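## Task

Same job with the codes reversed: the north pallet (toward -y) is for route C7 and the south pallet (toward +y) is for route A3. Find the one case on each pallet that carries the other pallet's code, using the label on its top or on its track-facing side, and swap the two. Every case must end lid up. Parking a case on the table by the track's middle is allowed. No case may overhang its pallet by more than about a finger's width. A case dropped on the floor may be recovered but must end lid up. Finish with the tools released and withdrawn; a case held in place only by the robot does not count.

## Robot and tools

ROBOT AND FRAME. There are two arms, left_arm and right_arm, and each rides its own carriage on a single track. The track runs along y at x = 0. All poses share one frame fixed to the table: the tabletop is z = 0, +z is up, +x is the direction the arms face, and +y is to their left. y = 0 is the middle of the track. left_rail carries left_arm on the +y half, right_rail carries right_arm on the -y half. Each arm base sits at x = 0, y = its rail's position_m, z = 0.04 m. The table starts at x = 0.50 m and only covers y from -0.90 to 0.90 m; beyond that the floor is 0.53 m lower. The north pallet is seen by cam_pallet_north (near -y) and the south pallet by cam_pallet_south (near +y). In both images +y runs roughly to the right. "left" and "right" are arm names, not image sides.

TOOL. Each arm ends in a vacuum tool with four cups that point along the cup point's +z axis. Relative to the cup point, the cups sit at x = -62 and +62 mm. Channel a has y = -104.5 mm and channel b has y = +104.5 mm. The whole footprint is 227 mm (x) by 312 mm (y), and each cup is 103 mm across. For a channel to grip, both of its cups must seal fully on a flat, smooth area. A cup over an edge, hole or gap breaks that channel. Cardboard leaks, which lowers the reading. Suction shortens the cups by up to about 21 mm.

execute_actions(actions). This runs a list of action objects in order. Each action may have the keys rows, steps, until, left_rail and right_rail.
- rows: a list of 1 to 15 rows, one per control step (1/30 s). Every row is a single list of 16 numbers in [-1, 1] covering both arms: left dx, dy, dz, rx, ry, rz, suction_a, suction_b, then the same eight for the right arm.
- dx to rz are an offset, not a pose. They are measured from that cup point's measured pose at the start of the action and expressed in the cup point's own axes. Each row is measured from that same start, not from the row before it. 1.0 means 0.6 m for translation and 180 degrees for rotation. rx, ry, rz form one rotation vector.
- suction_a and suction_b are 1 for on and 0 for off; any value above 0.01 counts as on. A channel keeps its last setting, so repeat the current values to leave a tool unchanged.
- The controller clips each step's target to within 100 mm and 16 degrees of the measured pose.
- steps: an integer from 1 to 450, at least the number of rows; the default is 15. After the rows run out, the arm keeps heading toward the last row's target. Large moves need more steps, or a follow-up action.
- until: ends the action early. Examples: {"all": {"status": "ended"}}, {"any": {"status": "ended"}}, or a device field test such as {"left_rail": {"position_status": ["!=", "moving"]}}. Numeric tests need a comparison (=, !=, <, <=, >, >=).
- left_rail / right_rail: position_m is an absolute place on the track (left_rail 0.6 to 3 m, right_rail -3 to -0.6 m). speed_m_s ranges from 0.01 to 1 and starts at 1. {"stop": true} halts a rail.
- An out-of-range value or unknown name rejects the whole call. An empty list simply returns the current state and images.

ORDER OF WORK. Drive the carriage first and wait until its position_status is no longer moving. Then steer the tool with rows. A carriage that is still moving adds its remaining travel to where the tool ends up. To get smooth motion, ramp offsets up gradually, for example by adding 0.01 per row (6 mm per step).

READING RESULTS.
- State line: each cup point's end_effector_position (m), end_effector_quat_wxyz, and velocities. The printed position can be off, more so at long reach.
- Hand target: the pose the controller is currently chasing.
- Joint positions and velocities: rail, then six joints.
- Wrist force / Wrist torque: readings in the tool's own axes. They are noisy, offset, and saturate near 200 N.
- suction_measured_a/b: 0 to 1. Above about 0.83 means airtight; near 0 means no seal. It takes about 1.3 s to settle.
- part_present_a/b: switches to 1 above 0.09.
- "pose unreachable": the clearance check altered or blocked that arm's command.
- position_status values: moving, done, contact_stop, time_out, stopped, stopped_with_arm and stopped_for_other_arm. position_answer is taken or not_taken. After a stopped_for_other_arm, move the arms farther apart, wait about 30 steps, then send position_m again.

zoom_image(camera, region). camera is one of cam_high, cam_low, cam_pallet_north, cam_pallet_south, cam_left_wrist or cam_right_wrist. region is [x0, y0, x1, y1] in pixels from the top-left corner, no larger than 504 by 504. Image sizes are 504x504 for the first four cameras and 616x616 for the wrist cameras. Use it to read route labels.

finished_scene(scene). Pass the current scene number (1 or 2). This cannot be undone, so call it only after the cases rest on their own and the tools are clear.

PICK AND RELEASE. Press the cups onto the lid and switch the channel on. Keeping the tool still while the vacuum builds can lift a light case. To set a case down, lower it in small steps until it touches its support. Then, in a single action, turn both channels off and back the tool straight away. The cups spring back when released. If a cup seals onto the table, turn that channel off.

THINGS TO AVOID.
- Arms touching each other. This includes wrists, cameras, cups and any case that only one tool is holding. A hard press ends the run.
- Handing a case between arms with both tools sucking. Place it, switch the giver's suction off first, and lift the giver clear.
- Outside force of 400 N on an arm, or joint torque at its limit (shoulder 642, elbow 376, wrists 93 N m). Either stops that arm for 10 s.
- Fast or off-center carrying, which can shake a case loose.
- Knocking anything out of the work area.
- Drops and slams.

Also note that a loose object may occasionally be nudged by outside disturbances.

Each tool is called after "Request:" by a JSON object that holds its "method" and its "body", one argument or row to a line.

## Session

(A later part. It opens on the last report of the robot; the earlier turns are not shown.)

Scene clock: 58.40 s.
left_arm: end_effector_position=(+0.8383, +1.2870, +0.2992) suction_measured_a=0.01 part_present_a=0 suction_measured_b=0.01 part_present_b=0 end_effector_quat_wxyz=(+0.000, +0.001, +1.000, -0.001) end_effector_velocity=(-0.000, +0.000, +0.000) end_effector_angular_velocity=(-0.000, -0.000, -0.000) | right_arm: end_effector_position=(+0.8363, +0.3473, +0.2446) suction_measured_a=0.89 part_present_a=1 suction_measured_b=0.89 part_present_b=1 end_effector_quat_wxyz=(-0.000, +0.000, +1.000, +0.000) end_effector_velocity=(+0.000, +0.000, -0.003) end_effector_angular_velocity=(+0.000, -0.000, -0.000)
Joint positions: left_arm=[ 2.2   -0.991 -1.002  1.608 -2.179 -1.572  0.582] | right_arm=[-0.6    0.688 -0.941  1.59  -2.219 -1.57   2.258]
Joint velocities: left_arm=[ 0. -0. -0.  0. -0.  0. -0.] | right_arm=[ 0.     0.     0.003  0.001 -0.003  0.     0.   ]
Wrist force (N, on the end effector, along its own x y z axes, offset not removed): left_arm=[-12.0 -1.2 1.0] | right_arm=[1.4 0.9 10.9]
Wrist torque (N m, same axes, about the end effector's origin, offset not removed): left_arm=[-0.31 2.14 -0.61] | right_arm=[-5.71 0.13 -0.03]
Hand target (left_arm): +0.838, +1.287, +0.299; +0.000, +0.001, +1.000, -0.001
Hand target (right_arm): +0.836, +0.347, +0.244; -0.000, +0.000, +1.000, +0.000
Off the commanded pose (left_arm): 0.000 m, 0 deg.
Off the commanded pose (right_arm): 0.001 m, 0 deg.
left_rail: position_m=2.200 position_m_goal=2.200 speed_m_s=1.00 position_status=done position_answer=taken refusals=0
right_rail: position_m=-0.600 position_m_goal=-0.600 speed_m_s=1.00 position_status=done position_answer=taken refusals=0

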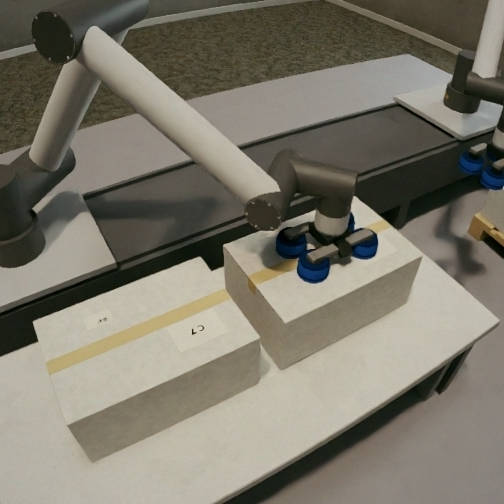

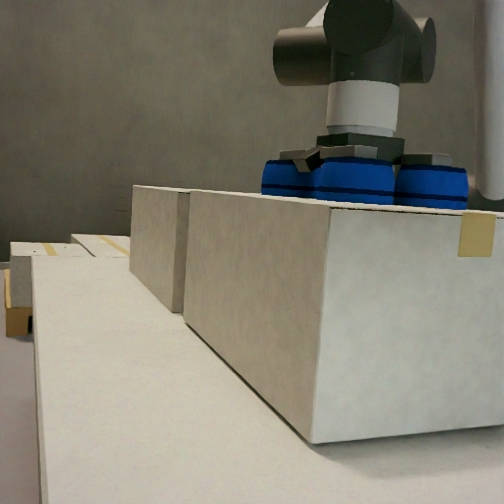

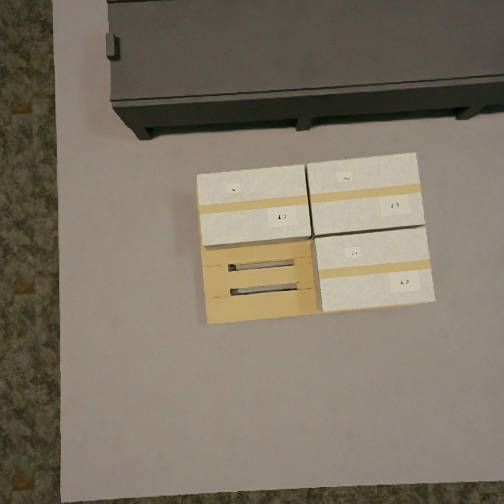

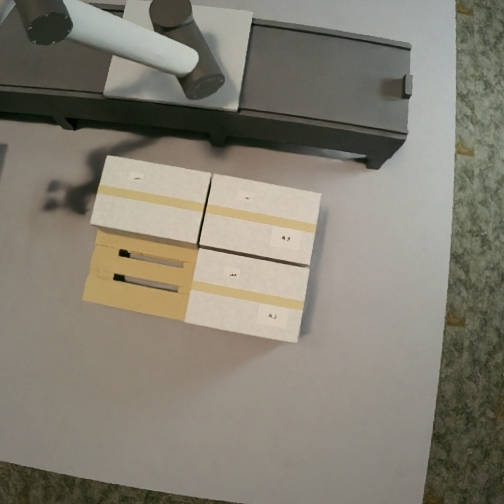

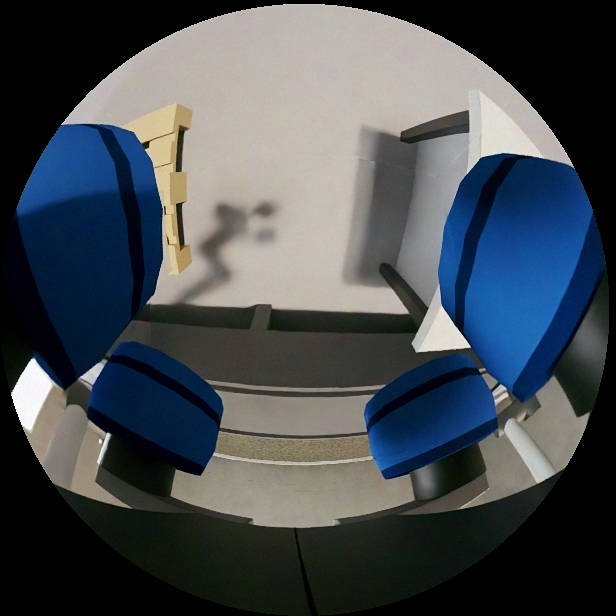

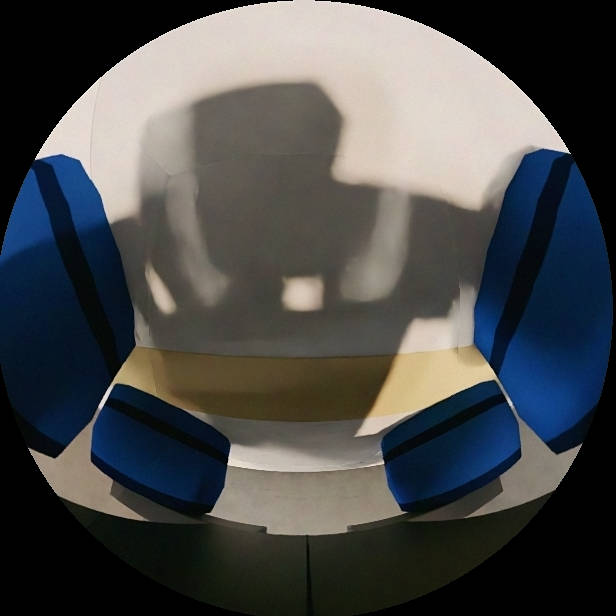

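Request:
{"method": "execute_actions", "body": {
  "actions": [
    {"rows":[[0,0,0,0,0,0,0,0,0,0,0.007,0,0,0,1,1]],"steps":10},
    {"rows":[[0,0,0,0,0,0,0,0,0,0,0,0,0,0,0,0],[0,0,0,0,0,0,0,0,0,0,-0.004,0,0,0,0,0],[0,0,0,0,0,0,0,0,0,0,-0.008,0,0,0,0,0],[0,0,0,0,0,0,0,0,0,0,-0.014,0,0,0,0,0],[0,0,0,0,0,0,0,0,0,0,-0.02,0,0,0,0,0],[0,0,0,0,0,0,0,0,0,0,-0.03,0,0,0,0,0],[0,0,0,0,0,0,0,0,0,0,-0.04,0,0,0,0,0],[0,0,0,0,0,0,0,0,0,0,-0.06,0,0,0,0,0],[0,0,0,0,0,0,0,0,0,0,-0.1,0,0,0,0,0]],"steps":18},
    {"right_rail":{"position_m":-1.26},"steps":4},
    {"left_rail":{"position_m":1.26},"steps":90,"until":{"all":{"status":"ended"}}},
    {"rows":[[0,0,0.03,0,0,0,0,0,0,0,0.03,0,0,0,0,0],[0,0,0.06,0,0,0,1,1,0,0,0.06,0,0,0,1,1],[0,0,0.082,0,0,0,1,1,0,0,0.082,0,0,0,1,1]],"steps":17}
  ]
}}

Scene clock: 71.27 s.
left_arm: end_effector_position=(+0.8383, +0.3469, +0.2509) suction_measured_a=0.70 part_present_a=1 suction_measured_b=0.71 part_present_b=1 end_effector_quat_wxyz=(+0.000, +0.001, +1.000, -0.001) end_effector_velocity=(-0.003, +0.011, -0.019) end_effector_angular_velocity=(+0.031, +0.009, +0.001) | right_arm: end_effector_position=(+0.8363, -0.3128, +0.2524) suction_measured_a=0.81 part_present_a=1 suction_measured_b=0.83 part_present_b=1 end_effector_quat_wxyz=(-0.000, -0.000, +1.000, +0.000) end_effector_velocity=(-0.002, -0.002, -0.009) end_effector_angular_velocity=(-0.004, +0.005, -0.000)
Joint positions: left_arm=[ 1.26  -0.991 -0.968  1.63  -2.234 -1.571  0.582] | right_arm=[-1.26   0.688 -0.947  1.587 -2.21  -1.57   2.258]
Joint velocities: left_arm=[ 0.     0.001  0.008  0.01   0.013  0.01  -0.   ] | right_arm=[ 0.     0.     0.005  0.004 -0.003  0.     0.   ]
Wrist force (N, on the end effector, along its own x y z axes, offset not removed): left_arm=[-23.1 5.2 19.4] | right_arm=[-11.2 -15.5 1.7]
Wrist torque (N m, same axes, about the end effector's origin, offset not removed): left_arm=[-7.81 -0.63 -1.65] | right_arm=[-3.26 -0.40 -0.46]
Hand target (left_arm): +0.838, +0.347, +0.250; +0.000, +0.001, +1.000, -0.001
Hand target (right_arm): +0.836, -0.313, +0.252; -0.000, +0.000, +1.000, +0.000
Off the commanded pose (left_arm): 0.001 m, 0 deg.
Off the commanded pose (right_arm): 0.001 m, 0 deg.
left_rail: position_m=1.260 position_m_goal=1.260 speed_m_s=1.00 position_status=done position_answer=taken refusals=0
right_rail: position_m=-1.260 position_m_goal=-1.260 speed_m_s=1.00 position_status=done position_answer=taken refusals=0

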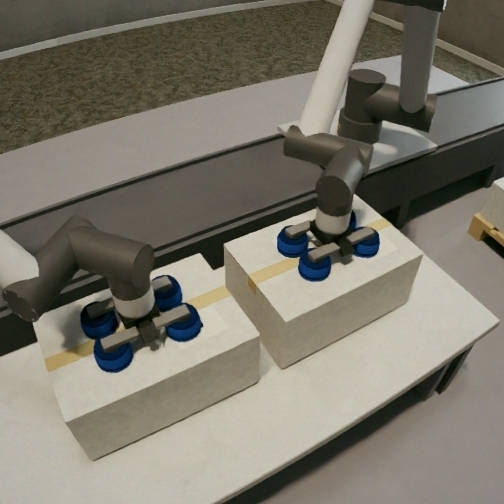

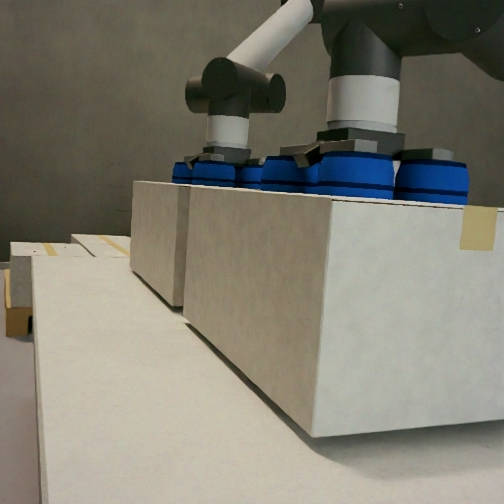

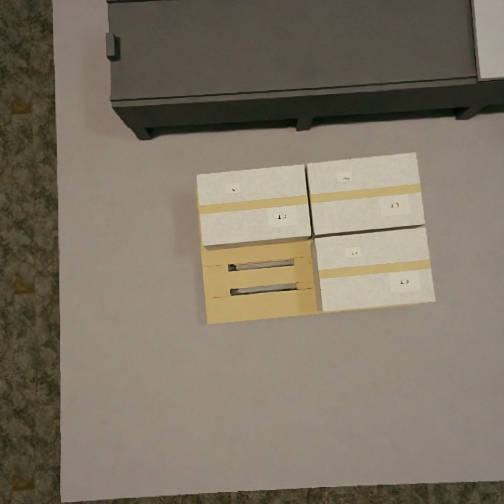

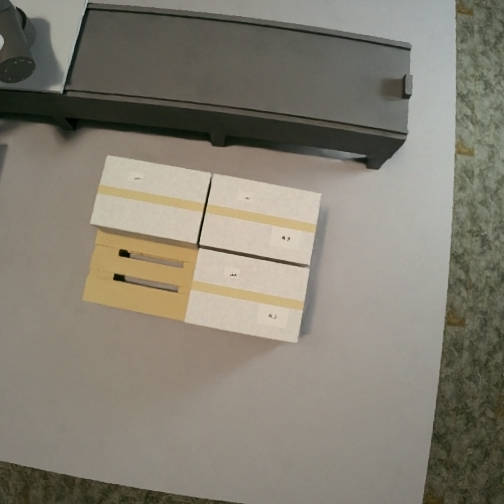

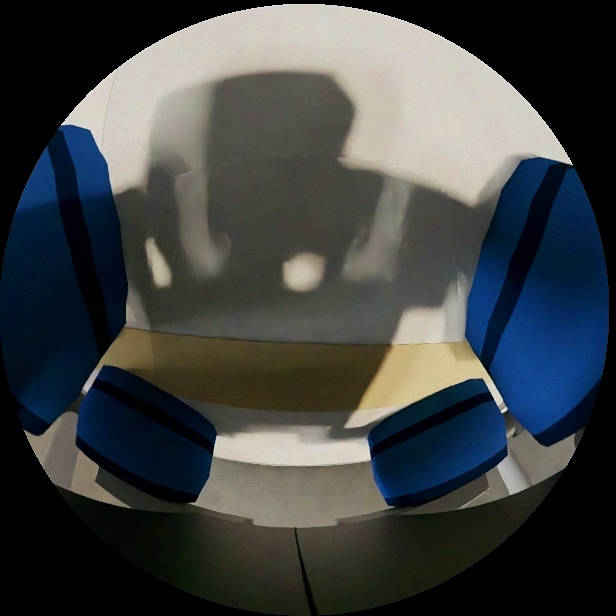

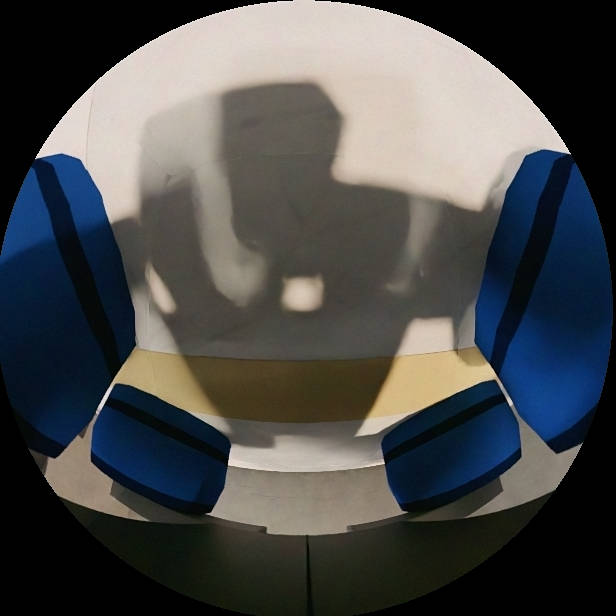

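Request:
{"method": "execute_actions", "body": {
  "actions": [
    {"rows":[[0,0,-0.02,0,0,0,1,1,0,0,-0.02,0,0,0,1,1],[0,0,-0.05,0,0,0,1,1,0,0,-0.05,0,0,0,1,1]],"steps":9},
    {"left_rail":{"position_m":2.443},"right_rail":{"position_m":-3.0},"rows":[[-0.02,0.03,0,0,0,0,1,1,-0.02,-0.03,0,0,0,0,1,1],[-0.04,0.07,0,0,0,0,1,1,-0.04,-0.07,0,0,0,0,1,1],[-0.07,0.12,0,0,0,0,1,1,-0.07,-0.12,0,0,0,0,1,1],[-0.583,1,0,0,0,0,1,1,-0.661,-1,0,0,0,0,1,1]],"steps":52},
    {"rows":[[0,0,0.2,0,0,0.0153,1,1,0,-0.16,0.2,0,0,-0.016,1,1]],"steps":22}
  ]
}}

Scene clock: 81.20 s.
left_arm: end_effector_position=(+1.1894, +2.1269, +0.1562) suction_measured_a=0.99 part_present_a=1 suction_measured_b=0.99 part_present_b=1 end_effector_quat_wxyz=(+0.000, +0.025, +1.000, -0.001) end_effector_velocity=(+0.001, +0.000, -0.003) end_effector_angular_velocity=(-0.000, -0.001, -0.001) | right_arm: end_effector_position=(+1.2315, -2.7457, +0.1572) suction_measured_a=0.89 part_present_a=1 suction_measured_b=0.89 part_present_b=1 end_effector_quat_wxyz=(-0.001, -0.025, +1.000, +0.000) end_effector_velocity=(+0.001, -0.006, -0.005) end_effector_angular_velocity=(-0.003, -0.001, +0.001)
Joint positions: left_arm=[ 2.443 -0.423 -0.904  1.678 -2.346 -1.573  1.198] | right_arm=[-3.     0.043 -0.881  1.63  -2.318 -1.57   1.564]
Joint velocities: left_arm=[ 0.     0.     0.003  0.    -0.005 -0.     0.001] | right_arm=[ 0.    -0.004  0.004  0.003 -0.007 -0.003 -0.005]
Wrist force (N, on the end effector, along its own x y z axes, offset not removed): left_arm=[-4.8 4.3 13.6] | right_arm=[0.8 -1.5 7.7]
Wrist torque (N m, same axes, about the end effector's origin, offset not removed): left_arm=[-6.38 0.36 -0.44] | right_arm=[-5.22 0.38 0.00]
Hand target (left_arm): +1.189, +2.127, +0.156; +0.000, +0.025, +1.000, -0.001
Hand target (right_arm): +1.232, -2.747, +0.157; -0.001, -0.025, +1.000, +0.000
Off the commanded pose (left_arm): 0.001 m, 0 deg.
Off the commanded pose (right_arm): 0.001 m, 0 deg.
left_rail: position_m=2.443 position_m_goal=2.443 speed_m_s=1.00 position_status=done position_answer=taken refusals=0
right_rail: position_m=-3.000 position_m_goal=-3.000 speed_m_s=1.00 position_status=done position_answer=taken refusals=0

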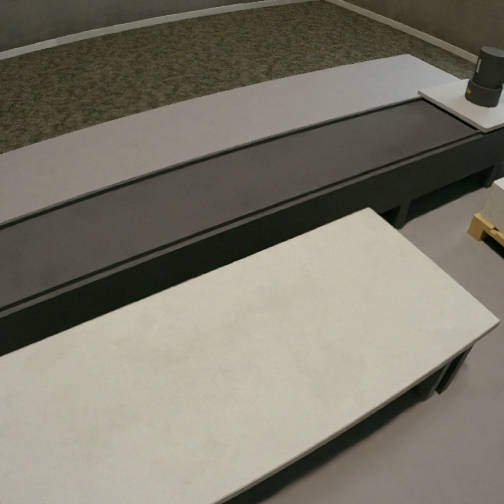

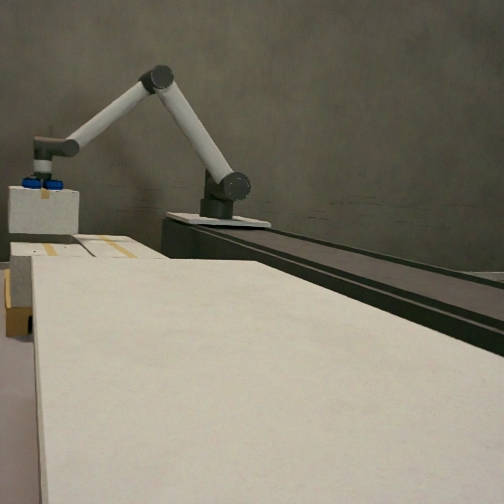

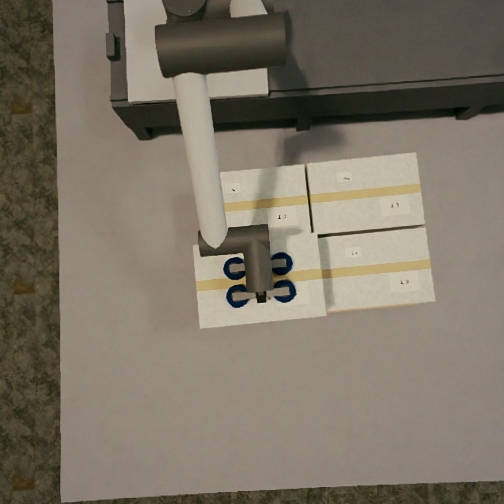

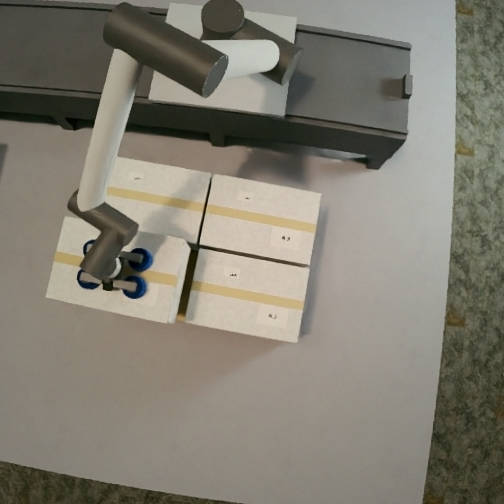

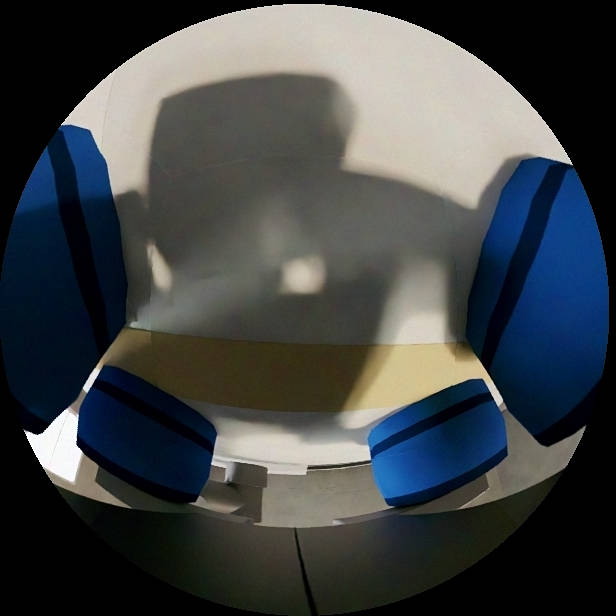

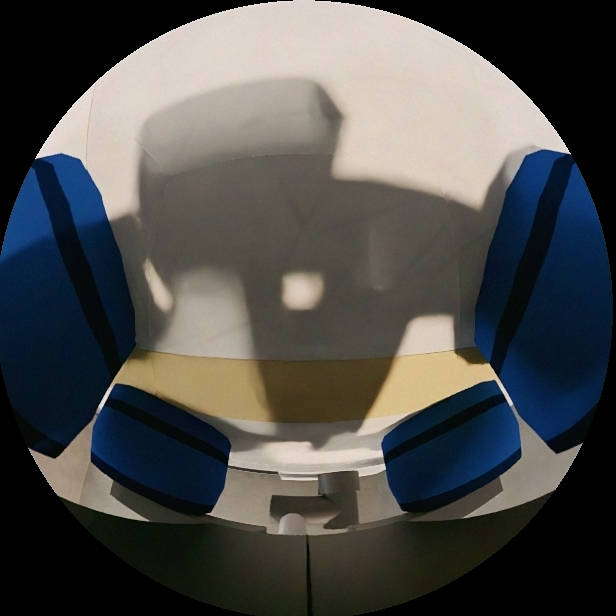

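Request:
{"method": "execute_actions", "body": {
  "actions": [
    {"rows":[[0,0,0.03,0,0,0,1,1,0,0,0.03,0,0,0,1,1],[0,0,0.07,0,0,0,1,1,0,0,0.07,0,0,0,1,1],[0,0,0.12,0,0,0,1,1,0,0,0.12,0,0,0,1,1],[0.02,0.03,0.487,0,0,0,1,1,0.012,0.01,0.487,0,0,0,1,1]],"steps":33}
  ]
}}

Request:
{"method": "zoom_image", "body": {
  "camera": "cam_pallet_north",
  "region": [190, 210, 340, 340]
}}

Request:
{"method": "zoom_image", "body": {
  "camera": "cam_pallet_south",
  "region": [60, 210, 210, 340]
}}

Scene clock: 90.47 s.
left_arm: end_effector_position=(+1.1785, +2.1449, -0.1353) suction_measured_a=0.99 part_present_a=1 suction_measured_b=0.99 part_present_b=1 end_effector_quat_wxyz=(+0.000, +0.025, +1.000, -0.001) end_effector_velocity=(+0.001, -0.000, -0.004) end_effector_angular_velocity=(-0.000, -0.001, -0.000) | right_arm: end_effector_position=(+1.2239, -2.7395, -0.1343) suction_measured_a=0.89 part_present_a=1 suction_measured_b=0.89 part_present_b=1 end_effector_quat_wxyz=(-0.000, -0.025, +1.000, +0.000) end_effector_velocity=(+0.001, +0.000, -0.005) end_effector_angular_velocity=(-0.000, +0.000, +0.000)
Joint positions: left_arm=[ 2.443 -0.413 -0.642  1.714 -2.644 -1.573  1.208] | right_arm=[-3.     0.048 -0.622  1.651 -2.599 -1.57   1.569]
Joint velocities: left_arm=[ 0.     0.     0.005 -0.003 -0.003 -0.     0.   ] | right_arm=[ 0.     0.     0.005 -0.003 -0.002 -0.     0.   ]
Wrist force (N, on the end effector, along its own x y z axes, offset not removed): left_arm=[-12.7 -1.2 10.1] | right_arm=[1.9 0.2 3.2]
Wrist torque (N m, same axes, about the end effector's origin, offset not removed): left_arm=[-6.94 1.55 -0.48] | right_arm=[-4.97 0.01 -0.08]
Hand target (left_arm): +1.179, +2.145, -0.136; +0.000, +0.025, +1.000, -0.001
Hand target (right_arm): +1.224, -2.740, -0.135; -0.001, -0.025, +1.000, +0.000
Off the commanded pose (left_arm): 0.001 m, 0 deg.
Off the commanded pose (right_arm): 0.001 m, 0 deg.
left_rail: position_m=2.443 position_m_goal=2.443 speed_m_s=1.00 position_status=done position_answer=taken refusals=0
right_rail: position_m=-3.000 position_m_goal=-3.000 speed_m_s=1.00 position_status=done position_answer=taken refusals=0

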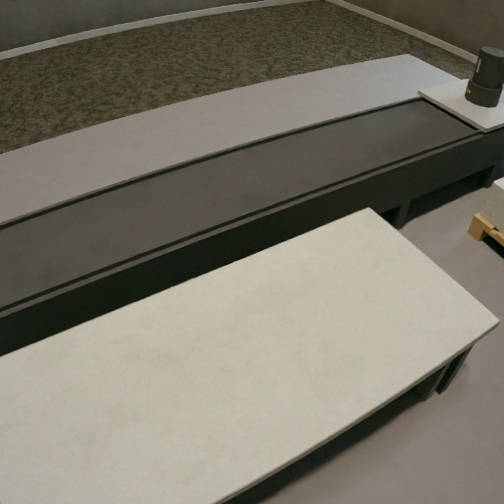

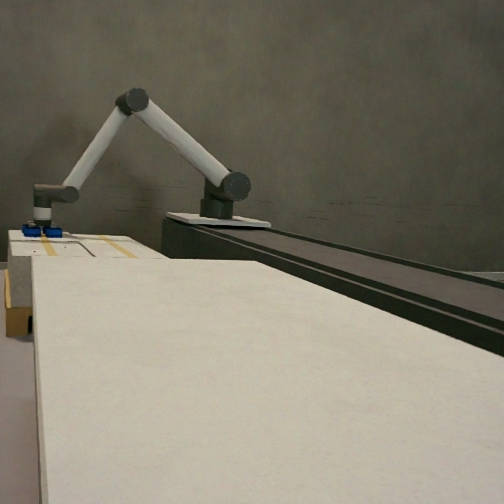

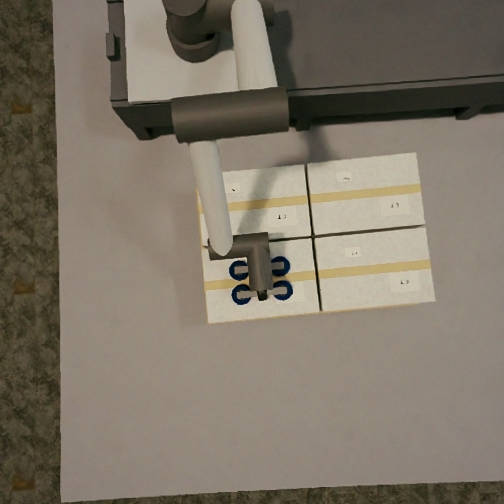

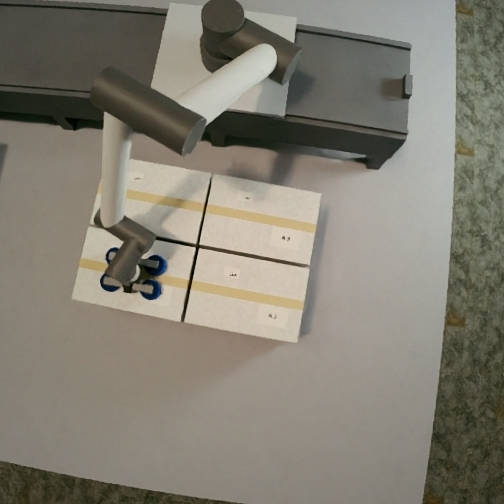

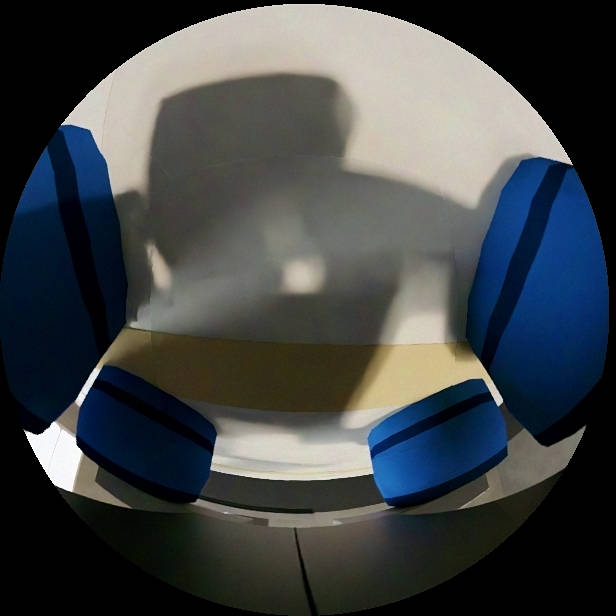

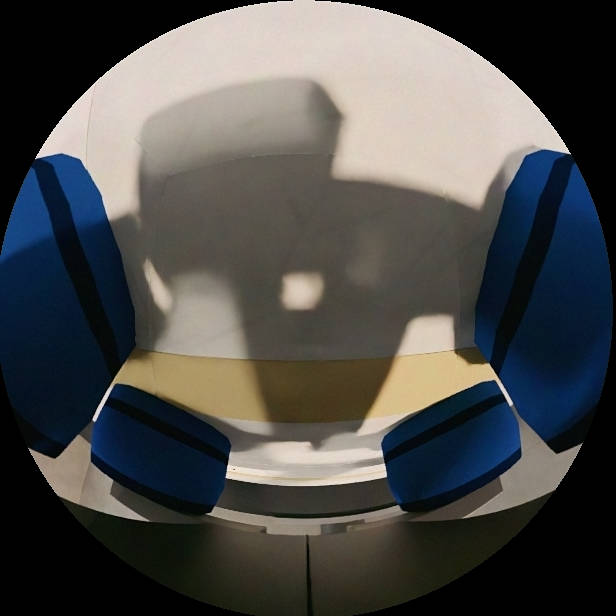

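Region (190, 210, 340, 340) of cam_pallet_north's 504x504 image, scaled by 3.360, with more detail than that image has; it fills the top 437 rows of this view, and the rest is white.

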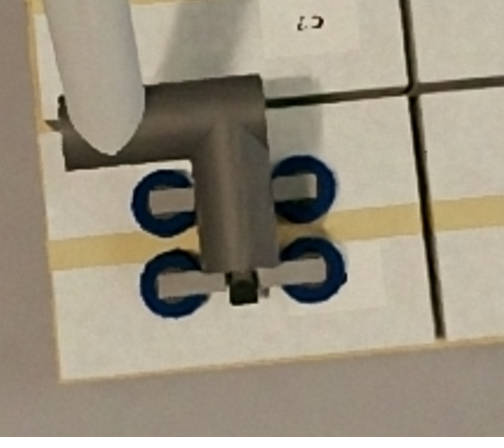

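Region (60, 210, 210, 340) of cam_pallet_south's 504x504 image, scaled by 3.360, with more detail than that image has; it fills the top 437 rows of this view, and the rest is white.

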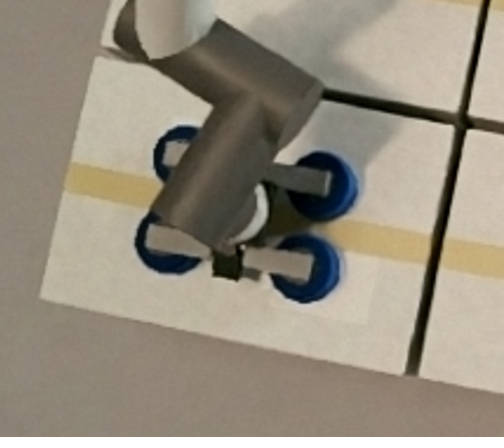

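Request:
{"method": "execute_actions", "body": {
  "actions": [
    {"rows":[[0.004,0.004,0.019,0,0,0,1,1,0.003,0.003,0.019,0,0,0,1,1]],"steps":14},
    {"rows":[[0,0,0,0,0,0,0,0,0,0,0,0,0,0,0,0],[0,0,-0.004,0,0,0,0,0,0,0,-0.004,0,0,0,0,0],[0,0,-0.008,0,0,0,0,0,0,0,-0.008,0,0,0,0,0],[0,0,-0.014,0,0,0,0,0,0,0,-0.014,0,0,0,0,0],[0,0,-0.02,0,0,0,0,0,0,0,-0.02,0,0,0,0,0],[0,0,-0.03,0,0,0,0,0,0,0,-0.03,0,0,0,0,0],[0,0,-0.04,0,0,0,0,0,0,0,-0.04,0,0,0,0,0],[0,0,-0.06,0,0,0,0,0,0,0,-0.06,0,0,0,0,0],[0,0,-0.1,0,0,0,0,0,0,0,-0.1,0,0,0,0,0],[0,0,-0.7,0,0,0,0,0,0,0,-0.7,0,0,0,0,0]],"steps":42}
  ]
}}

Scene clock: 106.33 s.
left_arm: end_effector_position=(+1.1761, +2.1482, +0.2716) suction_measured_a=0.01 part_present_a=0 suction_measured_b=0.01 part_present_b=0 end_effector_quat_wxyz=(+0.001, +0.025, +1.000, -0.001) end_effector_velocity=(-0.001, -0.000, +0.015) end_effector_angular_velocity=(+0.001, +0.004, +0.000) | right_arm: end_effector_position=(+1.2222, -2.7386, +0.2727) suction_measured_a=0.00 part_present_a=0 suction_measured_b=0.00 part_present_b=0 end_effector_quat_wxyz=(-0.000, -0.025, +1.000, +0.000) end_effector_velocity=(-0.001, -0.001, +0.015) end_effector_angular_velocity=(-0.001, +0.003, -0.000)
Joint positions: left_arm=[ 2.443 -0.412 -1.008  1.667 -2.231 -1.572  1.209] | right_arm=[-3.     0.049 -0.974  1.601 -2.198 -1.57   1.57 ]
Joint velocities: left_arm=[ 0.    -0.    -0.011 -0.007  0.022 -0.    -0.001] | right_arm=[ 0.    -0.    -0.01  -0.007  0.021 -0.001 -0.   ]
Wrist force (N, on the end effector, along its own x y z axes, offset not removed): left_arm=[-7.0 1.9 4.8] | right_arm=[3.8 1.1 0.2]
Wrist torque (N m, same axes, about the end effector's origin, offset not removed): left_arm=[0.31 1.70 -0.34] | right_arm=[0.33 0.06 -0.11]
Hand target (left_arm): +1.176, +2.148, +0.273; +0.001, +0.025, +1.000, -0.001
Hand target (right_arm): +1.222, -2.739, +0.275; -0.000, -0.025, +1.000, +0.000
Off the commanded pose (left_arm): 0.002 m, 0 deg.
Off the commanded pose (right_arm): 0.002 m, 0 deg.
left_rail: position_m=2.443 position_m_goal=2.443 speed_m_s=1.00 position_status=done position_answer=taken refusals=0
right_rail: position_m=-3.000 position_m_goal=-3.000 speed_m_s=1.00 position_status=done position_answer=taken refusals=0

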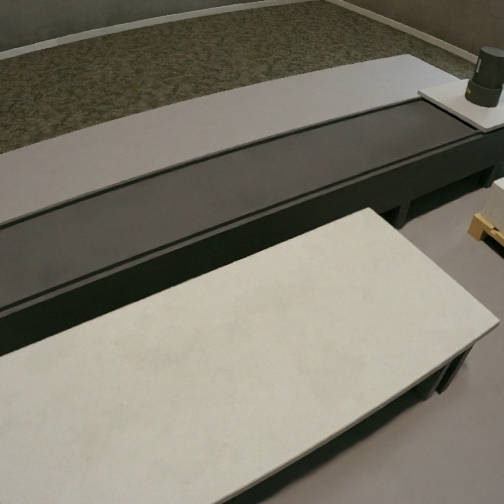

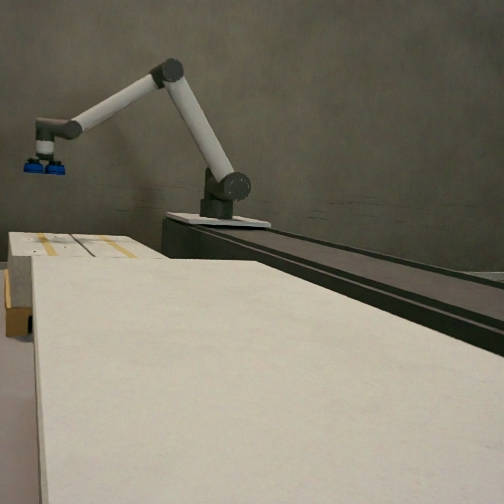

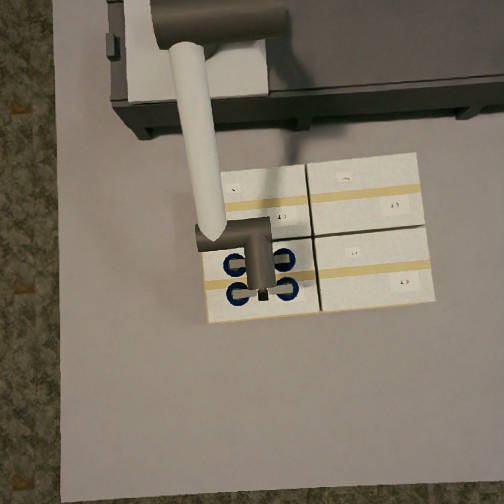

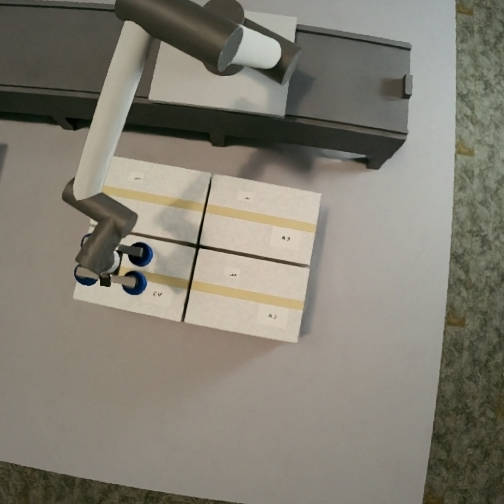

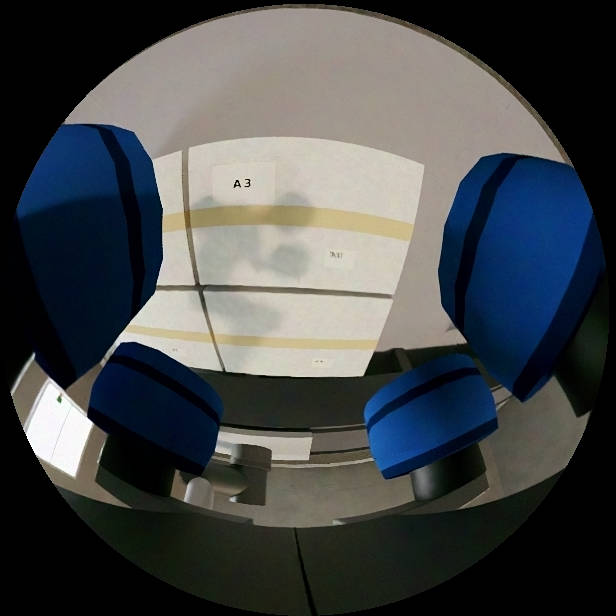

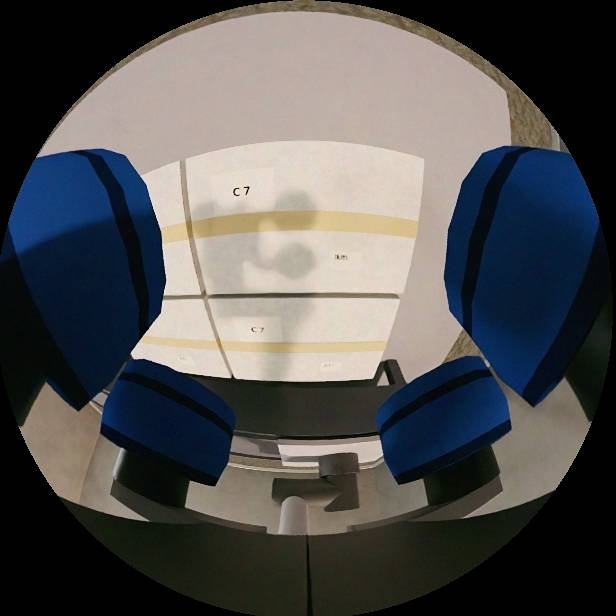

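Request:
{"method": "finished_scene", "body": {
  "scene": 2
}}

The scene is finished: the task was done.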